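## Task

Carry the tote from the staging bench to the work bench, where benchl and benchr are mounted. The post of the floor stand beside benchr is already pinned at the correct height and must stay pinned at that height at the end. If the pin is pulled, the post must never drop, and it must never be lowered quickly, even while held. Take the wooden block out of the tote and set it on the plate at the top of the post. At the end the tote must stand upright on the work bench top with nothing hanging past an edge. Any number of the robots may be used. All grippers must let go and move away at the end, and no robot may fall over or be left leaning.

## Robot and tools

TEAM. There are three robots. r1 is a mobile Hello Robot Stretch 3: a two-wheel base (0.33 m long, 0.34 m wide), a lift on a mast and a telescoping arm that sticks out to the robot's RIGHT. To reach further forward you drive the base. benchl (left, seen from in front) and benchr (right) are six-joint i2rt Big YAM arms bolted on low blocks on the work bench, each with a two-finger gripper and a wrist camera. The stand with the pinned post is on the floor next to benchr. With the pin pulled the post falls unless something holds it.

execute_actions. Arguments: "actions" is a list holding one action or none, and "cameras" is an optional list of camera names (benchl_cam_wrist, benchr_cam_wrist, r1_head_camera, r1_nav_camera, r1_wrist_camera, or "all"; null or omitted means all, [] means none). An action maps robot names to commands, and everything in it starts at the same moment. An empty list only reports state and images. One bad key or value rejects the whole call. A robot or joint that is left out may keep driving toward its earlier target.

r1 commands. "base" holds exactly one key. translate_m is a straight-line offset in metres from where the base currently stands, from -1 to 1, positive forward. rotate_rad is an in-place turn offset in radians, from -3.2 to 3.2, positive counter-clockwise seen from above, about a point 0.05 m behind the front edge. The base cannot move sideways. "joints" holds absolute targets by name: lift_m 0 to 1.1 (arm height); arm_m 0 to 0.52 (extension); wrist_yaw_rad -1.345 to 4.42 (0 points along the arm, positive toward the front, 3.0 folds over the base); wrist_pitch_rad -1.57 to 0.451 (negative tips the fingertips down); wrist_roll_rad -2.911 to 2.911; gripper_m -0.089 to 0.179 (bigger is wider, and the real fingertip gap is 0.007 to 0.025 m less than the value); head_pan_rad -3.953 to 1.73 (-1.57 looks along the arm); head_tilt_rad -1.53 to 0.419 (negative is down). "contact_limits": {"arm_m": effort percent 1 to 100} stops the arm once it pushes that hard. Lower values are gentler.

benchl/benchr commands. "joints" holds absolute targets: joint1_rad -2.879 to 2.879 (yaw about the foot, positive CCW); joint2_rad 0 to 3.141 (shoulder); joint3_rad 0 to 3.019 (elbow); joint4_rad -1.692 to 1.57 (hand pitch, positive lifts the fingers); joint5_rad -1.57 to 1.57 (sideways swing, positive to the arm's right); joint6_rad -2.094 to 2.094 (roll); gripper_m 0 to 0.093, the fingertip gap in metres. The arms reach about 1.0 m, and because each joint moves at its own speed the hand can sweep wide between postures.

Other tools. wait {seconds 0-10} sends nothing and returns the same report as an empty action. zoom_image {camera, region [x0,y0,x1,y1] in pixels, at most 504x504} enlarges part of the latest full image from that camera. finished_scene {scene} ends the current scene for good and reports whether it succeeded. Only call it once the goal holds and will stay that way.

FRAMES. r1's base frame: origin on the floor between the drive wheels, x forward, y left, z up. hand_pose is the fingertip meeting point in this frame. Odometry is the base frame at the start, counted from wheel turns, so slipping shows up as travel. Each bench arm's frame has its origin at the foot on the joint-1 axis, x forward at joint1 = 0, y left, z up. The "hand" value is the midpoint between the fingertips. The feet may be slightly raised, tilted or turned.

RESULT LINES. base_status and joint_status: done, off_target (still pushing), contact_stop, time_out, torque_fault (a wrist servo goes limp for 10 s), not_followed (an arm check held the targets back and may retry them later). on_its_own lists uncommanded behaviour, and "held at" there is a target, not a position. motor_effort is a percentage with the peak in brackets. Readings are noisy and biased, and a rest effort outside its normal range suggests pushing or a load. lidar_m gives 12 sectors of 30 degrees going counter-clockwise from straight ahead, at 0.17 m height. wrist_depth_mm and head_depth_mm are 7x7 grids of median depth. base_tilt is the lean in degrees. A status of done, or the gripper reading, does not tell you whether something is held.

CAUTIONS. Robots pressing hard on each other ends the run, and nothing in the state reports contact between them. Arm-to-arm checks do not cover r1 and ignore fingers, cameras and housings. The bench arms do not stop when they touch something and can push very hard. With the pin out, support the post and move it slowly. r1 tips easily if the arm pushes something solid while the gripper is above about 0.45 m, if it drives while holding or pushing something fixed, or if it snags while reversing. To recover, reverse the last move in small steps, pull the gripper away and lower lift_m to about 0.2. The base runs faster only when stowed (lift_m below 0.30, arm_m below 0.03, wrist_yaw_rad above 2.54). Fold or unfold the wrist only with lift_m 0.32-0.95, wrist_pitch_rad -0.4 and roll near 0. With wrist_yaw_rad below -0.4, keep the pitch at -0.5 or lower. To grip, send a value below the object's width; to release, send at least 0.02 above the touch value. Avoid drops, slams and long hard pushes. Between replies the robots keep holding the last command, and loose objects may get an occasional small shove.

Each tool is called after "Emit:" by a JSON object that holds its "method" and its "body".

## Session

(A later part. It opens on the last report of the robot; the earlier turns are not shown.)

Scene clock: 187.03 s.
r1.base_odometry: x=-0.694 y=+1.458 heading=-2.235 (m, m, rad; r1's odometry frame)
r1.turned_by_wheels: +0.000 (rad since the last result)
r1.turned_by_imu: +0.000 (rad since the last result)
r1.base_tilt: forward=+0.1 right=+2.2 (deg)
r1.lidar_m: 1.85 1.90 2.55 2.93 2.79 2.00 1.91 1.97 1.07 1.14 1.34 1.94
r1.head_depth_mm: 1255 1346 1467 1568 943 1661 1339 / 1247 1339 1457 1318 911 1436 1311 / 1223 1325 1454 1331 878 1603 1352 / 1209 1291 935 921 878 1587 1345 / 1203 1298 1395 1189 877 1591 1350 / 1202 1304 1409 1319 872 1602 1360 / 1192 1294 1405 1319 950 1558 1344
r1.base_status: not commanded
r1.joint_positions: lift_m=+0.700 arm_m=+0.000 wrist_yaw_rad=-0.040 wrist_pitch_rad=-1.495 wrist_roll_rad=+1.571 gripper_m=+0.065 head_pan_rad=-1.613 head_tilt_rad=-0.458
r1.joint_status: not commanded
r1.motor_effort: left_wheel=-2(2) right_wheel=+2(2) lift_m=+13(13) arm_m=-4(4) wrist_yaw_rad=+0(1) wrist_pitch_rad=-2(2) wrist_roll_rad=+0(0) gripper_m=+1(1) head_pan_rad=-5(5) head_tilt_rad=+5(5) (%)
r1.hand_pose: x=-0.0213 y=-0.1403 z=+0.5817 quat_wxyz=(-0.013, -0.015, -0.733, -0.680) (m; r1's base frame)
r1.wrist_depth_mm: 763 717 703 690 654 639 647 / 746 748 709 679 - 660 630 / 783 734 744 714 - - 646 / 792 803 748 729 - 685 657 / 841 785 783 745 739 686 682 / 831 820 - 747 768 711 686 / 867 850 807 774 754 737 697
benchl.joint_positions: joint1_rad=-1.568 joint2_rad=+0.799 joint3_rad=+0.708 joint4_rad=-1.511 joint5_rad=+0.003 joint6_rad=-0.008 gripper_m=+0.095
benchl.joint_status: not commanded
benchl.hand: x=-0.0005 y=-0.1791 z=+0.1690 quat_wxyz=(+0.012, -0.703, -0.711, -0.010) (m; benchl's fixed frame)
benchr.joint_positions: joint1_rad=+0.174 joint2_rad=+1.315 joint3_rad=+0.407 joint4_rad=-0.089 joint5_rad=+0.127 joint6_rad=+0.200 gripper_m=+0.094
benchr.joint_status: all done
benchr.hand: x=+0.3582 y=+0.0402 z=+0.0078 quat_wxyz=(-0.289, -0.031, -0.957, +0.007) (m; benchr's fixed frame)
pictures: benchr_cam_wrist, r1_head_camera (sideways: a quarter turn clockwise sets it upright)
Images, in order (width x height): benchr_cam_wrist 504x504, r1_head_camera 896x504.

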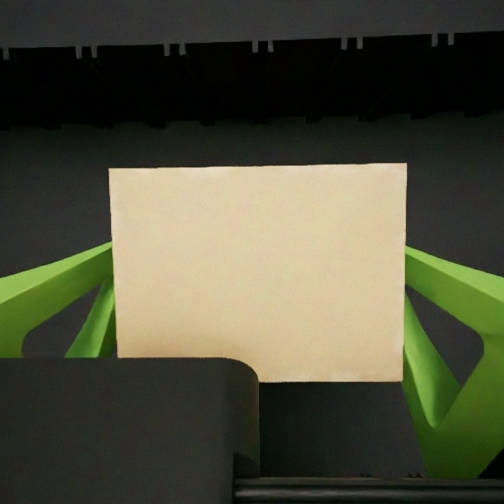

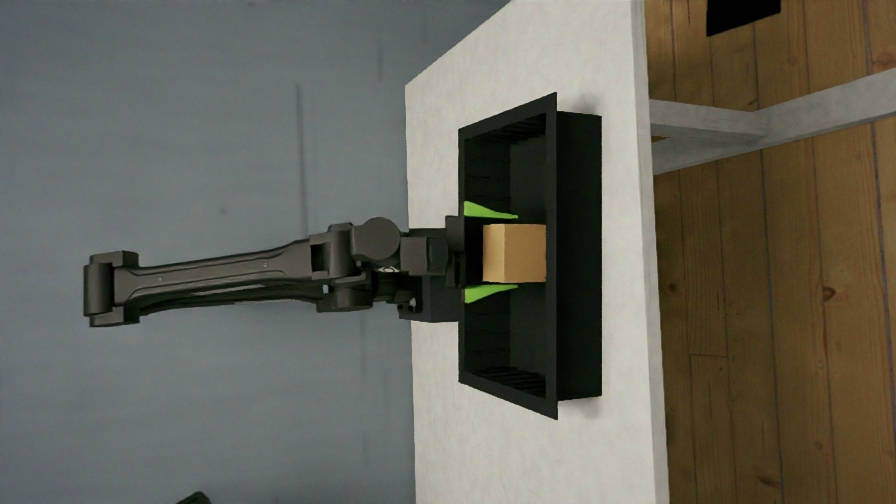

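Emit:
{"method": "execute_actions", "body": {"actions": [{"benchr":{"joints":{"gripper_m":0.06}},"r1":{"joints":{"head_pan_rad":-2.05,"head_tilt_rad":-0.2}}}], "cameras": []}}

Emit:
{"method": "execute_actions", "body": {"actions": [{"benchr":{"joints":{"joint2_rad":0.9,"joint3_rad":0.58,"joint4_rad":-0.67}}}], "cameras": ["benchr_cam_wrist"]}}

Emit:
{"method": "execute_actions", "body": {"actions": [{"benchr":{"joints":{"joint1_rad":1.48,"joint2_rad":1.2,"joint3_rad":1.75,"joint4_rad":-1.5}}}], "cameras": []}}

Emit:
{"method": "execute_actions", "body": {"actions": [{"benchr":{"joints":{"joint2_rad":1.89,"joint3_rad":2.42,"joint4_rad":-1.46}}}], "cameras": ["benchr_cam_wrist","r1_head_camera"]}}

Scene clock: 191.13 s.
r1.base_odometry: x=-0.694 y=+1.458 heading=-2.235 (m, m, rad; r1's odometry frame)
r1.turned_by_wheels: +0.000 (rad since the last result)
r1.turned_by_imu: -0.001 (rad since the last result)
r1.base_tilt: forward=+0.1 right=+2.3 (deg)
r1.lidar_m: 1.85 1.91 2.55 2.93 2.80 2.00 1.91 1.97 1.07 1.14 1.35 1.94
r1.head_depth_mm: 1754 1835 1899 2007 2090 2130 1694 / 1654 1715 1802 1881 1960 2040 1704 / 1546 1624 1688 1735 1818 1889 1570 / 1466 1518 1577 1652 1704 1006 1582 / 1401 1445 1504 1544 1582 1001 1194 / 1325 1373 1416 1458 1470 945 803 / 1269 1303 1339 1388 1403 977 761
r1.base_status: not commanded
r1.joint_positions: lift_m=+0.700 arm_m=+0.000 wrist_yaw_rad=-0.040 wrist_pitch_rad=-1.495 wrist_roll_rad=+1.571 gripper_m=+0.065 head_pan_rad=-2.043 head_tilt_rad=-0.211
r1.joint_status: all done
r1.motor_effort: left_wheel=-2(2) right_wheel=+2(2) lift_m=+13(13) arm_m=-4(5) wrist_yaw_rad=-1(1) wrist_pitch_rad=-2(2) wrist_roll_rad=+0(0) gripper_m=+1(1) head_pan_rad=-6(44) head_tilt_rad=+7(33) (%)
r1.hand_pose: x=-0.0213 y=-0.1403 z=+0.5817 quat_wxyz=(-0.013, -0.015, -0.733, -0.680) (m; r1's base frame)
r1.wrist_depth_mm: 743 725 704 683 672 642 622 / 762 761 712 692 - 651 647 / 783 759 739 728 - - 647 / 799 775 755 739 - 693 663 / 814 801 788 735 729 715 656 / 857 831 - 767 740 707 679 / 873 828 782 777 767 714 709
benchl.joint_positions: joint1_rad=-1.568 joint2_rad=+0.799 joint3_rad=+0.708 joint4_rad=-1.511 joint5_rad=+0.003 joint6_rad=-0.008 gripper_m=+0.095
benchl.joint_status: not commanded
benchl.hand: x=-0.0005 y=-0.1791 z=+0.1690 quat_wxyz=(+0.012, -0.703, -0.711, -0.010) (m; benchl's fixed frame)
benchr.joint_positions: joint1_rad=+0.173 joint2_rad=+1.315 joint3_rad=+0.407 joint4_rad=-0.089 joint5_rad=+0.130 joint6_rad=+0.201 gripper_m=+0.079
benchr.joint_status: gripper_m off_target (ended at +0.079, target +0.060)
benchr.hand: x=+0.3578 y=+0.0394 z=+0.0076 quat_wxyz=(-0.289, -0.032, -0.957, +0.009) (m; benchr's fixed frame)
pictures: none
No camera images: the call's "cameras" was empty. Leave "cameras" out to get every camera's image.

Scene clock: 192.40 s.
r1.base_odometry: x=-0.694 y=+1.458 heading=-2.235 (m, m, rad; r1's odometry frame)
r1.turned_by_wheels: +0.000 (rad since the last result)
r1.turned_by_imu: +0.000 (rad since the last result)
r1.base_tilt: forward=+0.1 right=+2.2 (deg)
r1.lidar_m: 1.85 1.91 2.55 2.93 2.79 2.00 1.91 1.97 1.07 1.14 1.34 1.94
r1.head_depth_mm: 1761 1839 1930 2010 2108 2117 1701 / 1656 1731 1794 1867 1978 2041 1702 / 1563 1598 1675 1726 1813 1893 1563 / 1462 1526 1571 1642 1713 1006 1568 / 1393 1454 1483 1560 1596 1012 1192 / 1325 1373 1410 1474 1481 947 803 / 1265 1304 1344 1395 1401 978 764
r1.base_status: not commanded
r1.joint_positions: lift_m=+0.700 arm_m=+0.000 wrist_yaw_rad=-0.040 wrist_pitch_rad=-1.495 wrist_roll_rad=+1.571 gripper_m=+0.065 head_pan_rad=-2.043 head_tilt_rad=-0.211
r1.joint_status: not commanded
r1.motor_effort: left_wheel=-2(2) right_wheel=+3(2) lift_m=+13(13) arm_m=-4(4) wrist_yaw_rad=+0(0) wrist_pitch_rad=-2(2) wrist_roll_rad=+0(0) gripper_m=+1(1) head_pan_rad=-5(5) head_tilt_rad=+8(8) (%)
r1.hand_pose: x=-0.0213 y=-0.1403 z=+0.5817 quat_wxyz=(-0.013, -0.015, -0.733, -0.680) (m; r1's base frame)
r1.wrist_depth_mm: 734 717 703 694 664 648 625 / 768 732 727 708 - 640 640 / 777 772 736 736 - - 644 / 822 796 758 712 - 670 646 / 832 798 770 726 734 701 675 / 857 810 - 759 765 732 682 / 872 827 802 784 759 726 713
benchl.joint_positions: joint1_rad=-1.568 joint2_rad=+0.799 joint3_rad=+0.708 joint4_rad=-1.511 joint5_rad=+0.003 joint6_rad=-0.008 gripper_m=+0.095
benchl.joint_status: not commanded
benchl.hand: x=-0.0005 y=-0.1791 z=+0.1690 quat_wxyz=(+0.012, -0.703, -0.711, -0.010) (m; benchl's fixed frame)
benchr.joint_positions: joint1_rad=+0.173 joint2_rad=+0.902 joint3_rad=+0.552 joint4_rad=-0.664 joint5_rad=+0.130 joint6_rad=+0.201 gripper_m=+0.079
benchr.joint_status: all done
benchr.hand: x=+0.3273 y=+0.0341 z=+0.1311 quat_wxyz=(-0.281, -0.031, -0.959, +0.010) (m; benchr's fixed frame)
pictures: benchr_cam_wrist
Images, in order (width x height): benchr_cam_wrist 504x504.

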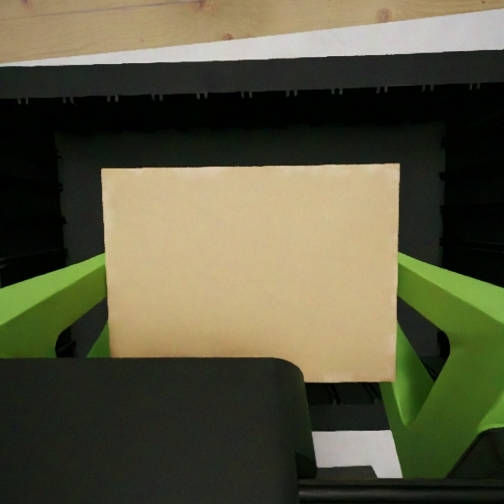

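Scene clock: 194.13 s.
r1.base_odometry: x=-0.694 y=+1.458 heading=-2.235 (m, m, rad; r1's odometry frame)
r1.turned_by_wheels: +0.000 (rad since the last result)
r1.turned_by_imu: +0.000 (rad since the last result)
r1.base_tilt: forward=+0.1 right=+2.2 (deg)
r1.lidar_m: 1.85 1.90 2.55 2.93 2.79 1.99 1.91 1.97 1.07 1.13 1.34 1.94
r1.head_depth_mm: 1764 1842 1903 2003 2081 2154 1677 / 1646 1710 1784 1863 1963 2037 1694 / 1568 1618 1673 1739 1814 1892 1574 / 1464 1520 1597 1651 1712 1015 1568 / 1392 1451 1469 1547 1599 1008 1191 / 1324 1324 1404 1470 1488 945 801 / 1269 1278 1349 1400 1418 984 762
r1.base_status: not commanded
r1.joint_positions: lift_m=+0.700 arm_m=+0.000 wrist_yaw_rad=-0.040 wrist_pitch_rad=-1.495 wrist_roll_rad=+1.571 gripper_m=+0.065 head_pan_rad=-2.043 head_tilt_rad=-0.211
r1.joint_status: not commanded
r1.motor_effort: left_wheel=-2(2) right_wheel=+3(2) lift_m=+13(13) arm_m=-4(4) wrist_yaw_rad=+0(0) wrist_pitch_rad=-2(2) wrist_roll_rad=+0(0) gripper_m=+1(1) head_pan_rad=-6(6) head_tilt_rad=+8(8) (%)
r1.hand_pose: x=-0.0213 y=-0.1403 z=+0.5817 quat_wxyz=(-0.013, -0.015, -0.733, -0.680) (m; r1's base frame)
r1.wrist_depth_mm: 745 718 711 679 670 629 623 / 778 746 727 709 - 642 636 / 801 739 729 705 - - 642 / 793 765 749 738 - 669 674 / 840 803 780 734 711 705 682 / 851 828 - 760 746 713 698 / 882 882 797 800 755 721 717
benchl.joint_positions: joint1_rad=-1.568 joint2_rad=+0.799 joint3_rad=+0.708 joint4_rad=-1.511 joint5_rad=+0.003 joint6_rad=-0.008 gripper_m=+0.095
benchl.joint_status: not commanded
benchl.hand: x=-0.0005 y=-0.1791 z=+0.1690 quat_wxyz=(+0.012, -0.703, -0.711, -0.010) (m; benchl's fixed frame)
benchr.joint_positions: joint1_rad=+1.480 joint2_rad=+1.206 joint3_rad=+1.698 joint4_rad=-1.493 joint5_rad=+0.126 joint6_rad=+0.202 gripper_m=+0.079
benchr.joint_status: all done
benchr.hand: x=+0.0599 y=+0.4150 z=+0.4830 quat_wxyz=(-0.232, +0.557, -0.779, -0.169) (m; benchr's fixed frame)
pictures: none
No camera images: the call's "cameras" was empty. Leave "cameras" out to get every camera's image.

Scene clock: 195.90 s.
r1.base_odometry: x=-0.694 y=+1.458 heading=-2.235 (m, m, rad; r1's odometry frame)
r1.turned_by_wheels: +0.000 (rad since the last result)
r1.turned_by_imu: +0.000 (rad since the last result)
r1.base_tilt: forward=+0.1 right=+2.3 (deg)
r1.lidar_m: 1.85 1.91 2.55 2.93 2.80 1.99 1.91 1.96 1.08 1.14 1.34 1.94
r1.head_depth_mm: 1757 1838 1925 2002 2111 2150 1686 / 1658 1713 1798 1867 1972 2035 1688 / 1562 1618 1663 1737 1820 1904 1574 / 1460 1507 1565 1656 1710 1011 1580 / 1387 1432 1497 1541 1592 1009 1192 / 1331 1366 1396 1463 1471 943 803 / 1269 1307 1327 1401 1396 979 762
r1.base_status: not commanded
r1.joint_positions: lift_m=+0.700 arm_m=+0.000 wrist_yaw_rad=-0.040 wrist_pitch_rad=-1.495 wrist_roll_rad=+1.571 gripper_m=+0.065 head_pan_rad=-2.043 head_tilt_rad=-0.211
r1.joint_status: not commanded
r1.motor_effort: left_wheel=-2(2) right_wheel=+3(2) lift_m=+13(13) arm_m=-4(5) wrist_yaw_rad=+0(0) wrist_pitch_rad=-2(2) wrist_roll_rad=+0(1) gripper_m=+1(1) head_pan_rad=-6(5) head_tilt_rad=+8(8) (%)
r1.hand_pose: x=-0.0213 y=-0.1403 z=+0.5817 quat_wxyz=(-0.013, -0.015, -0.733, -0.680) (m; r1's base frame)
r1.wrist_depth_mm: 738 727 727 679 659 631 621 / 753 751 715 696 - 645 634 / 792 768 723 731 - - 652 / 819 786 750 720 - 687 668 / 836 807 790 728 728 702 688 / 865 816 - 775 742 707 692 / 884 873 809 784 750 718 708
benchl.joint_positions: joint1_rad=-1.568 joint2_rad=+0.799 joint3_rad=+0.708 joint4_rad=-1.511 joint5_rad=+0.003 joint6_rad=-0.008 gripper_m=+0.095
benchl.joint_status: not commanded
benchl.hand: x=-0.0005 y=-0.1791 z=+0.1690 quat_wxyz=(+0.012, -0.703, -0.711, -0.010) (m; benchl's fixed frame)
benchr.joint_positions: joint1_rad=+1.480 joint2_rad=+1.912 joint3_rad=+2.359 joint4_rad=-1.478 joint5_rad=+0.127 joint6_rad=+0.202 gripper_m=+0.079
benchr.joint_status: all done
benchr.hand: x=+0.0839 y=+0.6778 z=+0.4198 quat_wxyz=(-0.223, +0.560, -0.782, -0.157) (m; benchr's fixed frame)
pictures: benchr_cam_wrist, r1_head_camera (sideways: a quarter turn clockwise sets it upright)
Images, in order (width x height): benchr_cam_wrist 504x504, r1_head_camera 896x504.

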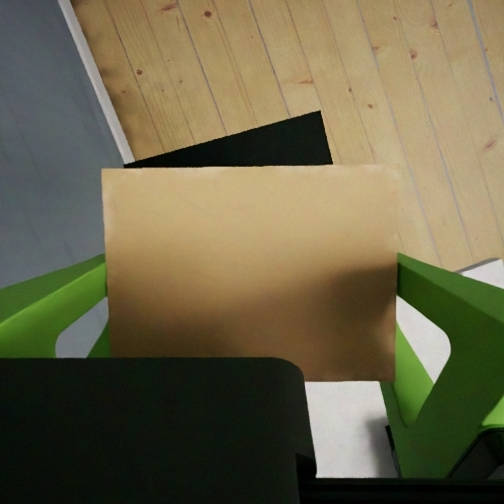

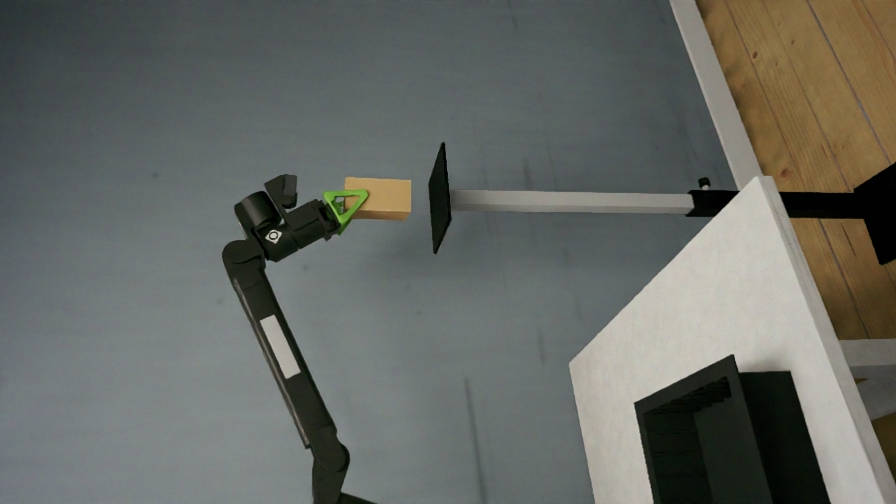

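Emit:
{"method": "execute_actions", "body": {"actions": [{"benchr":{"joints":{"joint2_rad":1.785,"joint3_rad":2.055,"joint4_rad":-1.2}}}], "cameras": ["benchr_cam_wrist","r1_head_camera"]}}

Emit:
{"method": "zoom_image", "body": {"camera": "r1_head_camera", "region": [330,120,490,280]}}

Scene clock: 198.23 s.
r1.base_odometry: x=-0.694 y=+1.458 heading=-2.235 (m, m, rad; r1's odometry frame)
r1.turned_by_wheels: +0.000 (rad since the last result)
r1.turned_by_imu: +0.000 (rad since the last result)
r1.base_tilt: forward=+0.1 right=+2.3 (deg)
r1.lidar_m: 1.85 1.91 2.56 2.94 2.79 2.00 1.91 1.96 1.07 1.14 1.34 1.94
r1.head_depth_mm: 1763 1842 1907 2014 2133 2149 1697 / 1654 1713 1790 1866 1955 2036 1693 / 1561 1617 1692 1721 1820 1882 1570 / 1474 1515 1212 1654 1695 1009 1569 / 1393 1442 1487 1550 1591 1012 1193 / 1330 1365 1404 1469 1479 949 799 / 1264 1298 1328 1392 1396 978 764
r1.base_status: not commanded
r1.joint_positions: lift_m=+0.700 arm_m=+0.000 wrist_yaw_rad=-0.040 wrist_pitch_rad=-1.495 wrist_roll_rad=+1.571 gripper_m=+0.065 head_pan_rad=-2.043 head_tilt_rad=-0.211
r1.joint_status: not commanded
r1.motor_effort: left_wheel=-2(2) right_wheel=+3(2) lift_m=+14(13) arm_m=-4(4) wrist_yaw_rad=-1(0) wrist_pitch_rad=-2(2) wrist_roll_rad=-1(0) gripper_m=+0(1) head_pan_rad=-5(5) head_tilt_rad=+7(8) (%)
r1.hand_pose: x=-0.0213 y=-0.1403 z=+0.5817 quat_wxyz=(-0.013, -0.015, -0.733, -0.680) (m; r1's base frame)
r1.wrist_depth_mm: 754 718 702 683 662 636 619 / 751 734 728 709 - 647 640 / 798 744 728 711 - - 655 / 827 785 749 719 - 672 670 / 820 820 768 751 719 708 681 / 846 813 - 756 735 714 693 / 883 859 816 768 759 735 718
benchl.joint_positions: joint1_rad=-1.568 joint2_rad=+0.799 joint3_rad=+0.708 joint4_rad=-1.511 joint5_rad=+0.003 joint6_rad=-0.008 gripper_m=+0.095
benchl.joint_status: not commanded
benchl.hand: x=-0.0005 y=-0.1791 z=+0.1690 quat_wxyz=(+0.012, -0.703, -0.711, -0.010) (m; benchl's fixed frame)
benchr.joint_positions: joint1_rad=+1.480 joint2_rad=+1.807 joint3_rad=+2.034 joint4_rad=-1.229 joint5_rad=+0.129 joint6_rad=+0.202 gripper_m=+0.079
benchr.joint_status: all done
benchr.hand: x=+0.0840 y=+0.6756 z=+0.3624 quat_wxyz=(-0.233, +0.557, -0.780, -0.167) (m; benchr's fixed frame)
pictures: benchr_cam_wrist, r1_head_camera (sideways: a quarter turn clockwise sets it upright)
Images, in order (width x height): benchr_cam_wrist 504x504, r1_head_camera 896x504.

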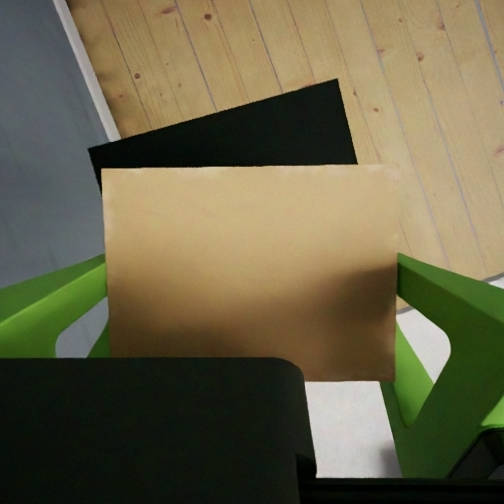

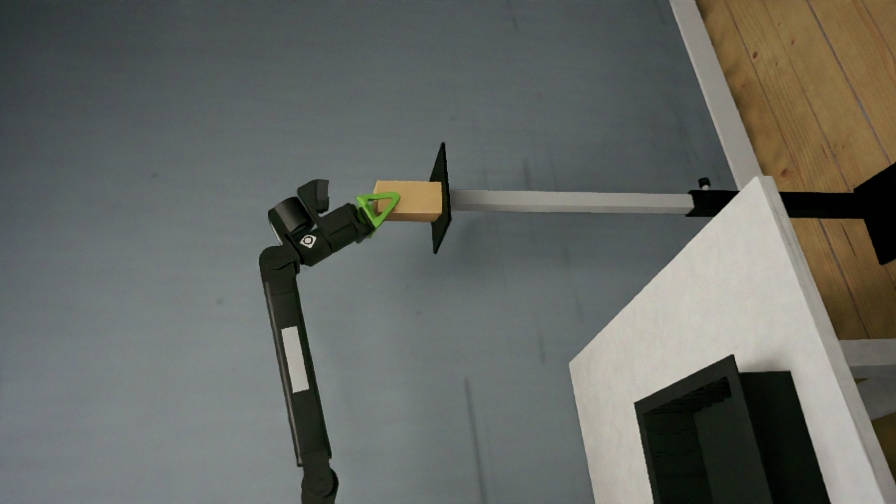

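Region (330, 120, 490, 280) of r1_head_camera's 896x504 image, scaled by 3.150, with more detail than that image has.

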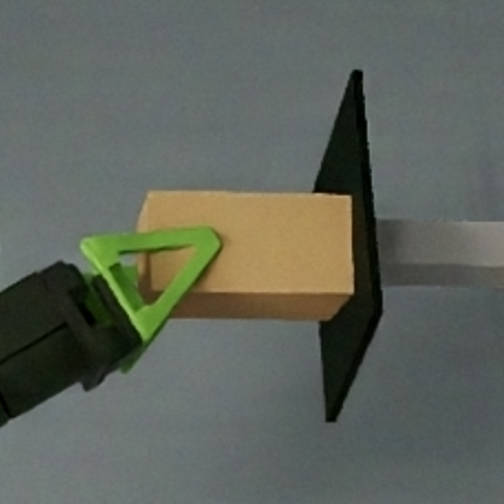

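Within millimetres.

Emit:
{"method": "execute_actions", "body": {"actions": [{"benchr":{"joints":{"gripper_m":0.093}}}], "cameras": []}}

Emit:
{"method": "execute_actions", "body": {"actions": [{"benchr":{"joints":{"joint2_rad":1.3}}}], "cameras": ["r1_head_camera"]}}

Scene clock: 199.73 s.
r1.base_odometry: x=-0.694 y=+1.458 heading=-2.235 (m, m, rad; r1's odometry frame)
r1.turned_by_wheels: +0.000 (rad since the last result)
r1.turned_by_imu: +0.000 (rad since the last result)
r1.base_tilt: forward=+0.1 right=+2.2 (deg)
r1.lidar_m: 1.85 1.91 2.55 2.94 2.80 2.00 1.91 1.97 1.07 1.14 1.35 1.94
r1.head_depth_mm: 1755 1835 1904 2018 2129 2141 1702 / 1656 1734 1780 1869 1957 2028 1700 / 1543 1614 1674 1728 1818 1890 1580 / 1456 1522 1183 1639 1723 1011 1581 / 1399 1445 1472 1550 1596 1005 1186 / 1325 1374 1411 1469 1475 944 803 / 1261 1301 1338 1391 1398 983 762
r1.base_status: not commanded
r1.joint_positions: lift_m=+0.700 arm_m=+0.000 wrist_yaw_rad=-0.040 wrist_pitch_rad=-1.495 wrist_roll_rad=+1.571 gripper_m=+0.065 head_pan_rad=-2.043 head_tilt_rad=-0.211
r1.joint_status: not commanded
r1.motor_effort: left_wheel=-2(2) right_wheel=+3(3) lift_m=+13(13) arm_m=-4(5) wrist_yaw_rad=+0(1) wrist_pitch_rad=-2(2) wrist_roll_rad=+0(0) gripper_m=+1(1) head_pan_rad=-5(5) head_tilt_rad=+8(7) (%)
r1.hand_pose: x=-0.0213 y=-0.1403 z=+0.5817 quat_wxyz=(-0.013, -0.015, -0.733, -0.680) (m; r1's base frame)
r1.wrist_depth_mm: 733 757 716 693 663 636 624 / 765 757 726 700 - 648 640 / 804 768 724 703 - - 637 / 789 777 770 718 - 671 660 / 827 799 783 721 705 721 664 / 858 813 - 764 722 711 693 / 913 827 817 792 765 712 701
benchl.joint_positions: joint1_rad=-1.568 joint2_rad=+0.799 joint3_rad=+0.708 joint4_rad=-1.511 joint5_rad=+0.003 joint6_rad=-0.008 gripper_m=+0.095
benchl.joint_status: not commanded
benchl.hand: x=-0.0005 y=-0.1791 z=+0.1690 quat_wxyz=(+0.012, -0.703, -0.711, -0.010) (m; benchl's fixed frame)
benchr.joint_positions: joint1_rad=+1.480 joint2_rad=+1.791 joint3_rad=+2.034 joint4_rad=-1.219 joint5_rad=+0.129 joint6_rad=+0.202 gripper_m=+0.093
benchr.joint_status: all done
benchr.hand: x=+0.0838 y=+0.6738 z=+0.3743 quat_wxyz=(-0.241, +0.554, -0.777, -0.177) (m; benchr's fixed frame)
pictures: none
No camera images: the call's "cameras" was empty. Leave "cameras" out to get every camera's image.

Scene clock: 201.67 s.
r1.base_odometry: x=-0.694 y=+1.458 heading=-2.235 (m, m, rad; r1's odometry frame)
r1.turned_by_wheels: +0.000 (rad since the last result)
r1.turned_by_imu: +0.000 (rad since the last result)
r1.base_tilt: forward=+0.1 right=+2.3 (deg)
r1.lidar_m: 1.86 1.91 2.56 2.93 2.79 1.99 1.91 1.97 1.08 1.14 1.34 1.94
r1.head_depth_mm: 1749 1848 1910 2012 2099 2134 1684 / 1637 1698 1800 1872 1970 2043 1688 / 1540 1614 1681 1750 1828 1883 1574 / 1472 1517 1573 1650 1724 1013 1579 / 1383 1429 1496 1556 1600 1010 1191 / 1301 1351 1413 1461 1473 948 802 / 1260 1292 1345 1386 1400 981 765
r1.base_status: not commanded
r1.joint_positions: lift_m=+0.700 arm_m=+0.000 wrist_yaw_rad=-0.040 wrist_pitch_rad=-1.495 wrist_roll_rad=+1.571 gripper_m=+0.065 head_pan_rad=-2.043 head_tilt_rad=-0.211
r1.joint_status: not commanded
r1.motor_effort: left_wheel=-2(2) right_wheel=+3(3) lift_m=+13(13) arm_m=-4(4) wrist_yaw_rad=+0(1) wrist_pitch_rad=-2(2) wrist_roll_rad=+0(0) gripper_m=+1(1) head_pan_rad=-5(6) head_tilt_rad=+8(8) (%)
r1.hand_pose: x=-0.0213 y=-0.1403 z=+0.5817 quat_wxyz=(-0.013, -0.015, -0.733, -0.680) (m; r1's base frame)
r1.wrist_depth_mm: 732 735 715 670 659 645 613 / 747 747 713 699 - 660 651 / 785 775 751 734 - - 660 / 833 783 750 739 - 669 669 / 838 806 761 761 698 683 681 / 853 825 - 787 762 731 694 / 878 847 815 790 760 712 707
benchl.joint_positions: joint1_rad=-1.568 joint2_rad=+0.799 joint3_rad=+0.708 joint4_rad=-1.511 joint5_rad=+0.003 joint6_rad=-0.008 gripper_m=+0.095
benchl.joint_status: not commanded
benchl.hand: x=-0.0005 y=-0.1791 z=+0.1690 quat_wxyz=(+0.012, -0.703, -0.711, -0.010) (m; benchl's fixed frame)
benchr.joint_positions: joint1_rad=+1.480 joint2_rad=+1.304 joint3_rad=+2.045 joint4_rad=-1.215 joint5_rad=+0.129 joint6_rad=+0.202 gripper_m=+0.093
benchr.joint_status: all done
benchr.hand: x=+0.0664 y=+0.4827 z=+0.6601 quat_wxyz=(-0.388, +0.481, -0.703, -0.351) (m; benchr's fixed frame)
pictures: r1_head_camera (sideways: a quarter turn clockwise sets it upright)
Images, in order (width x height): r1_head_camera 896x504.

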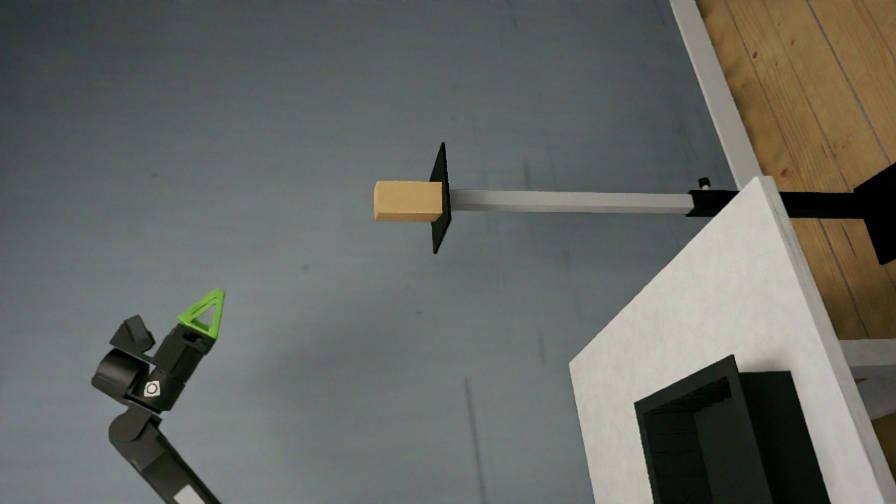

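Emit:
{"method": "finished_scene", "body": {"scene": 1}}

The scene is finished: the task was done.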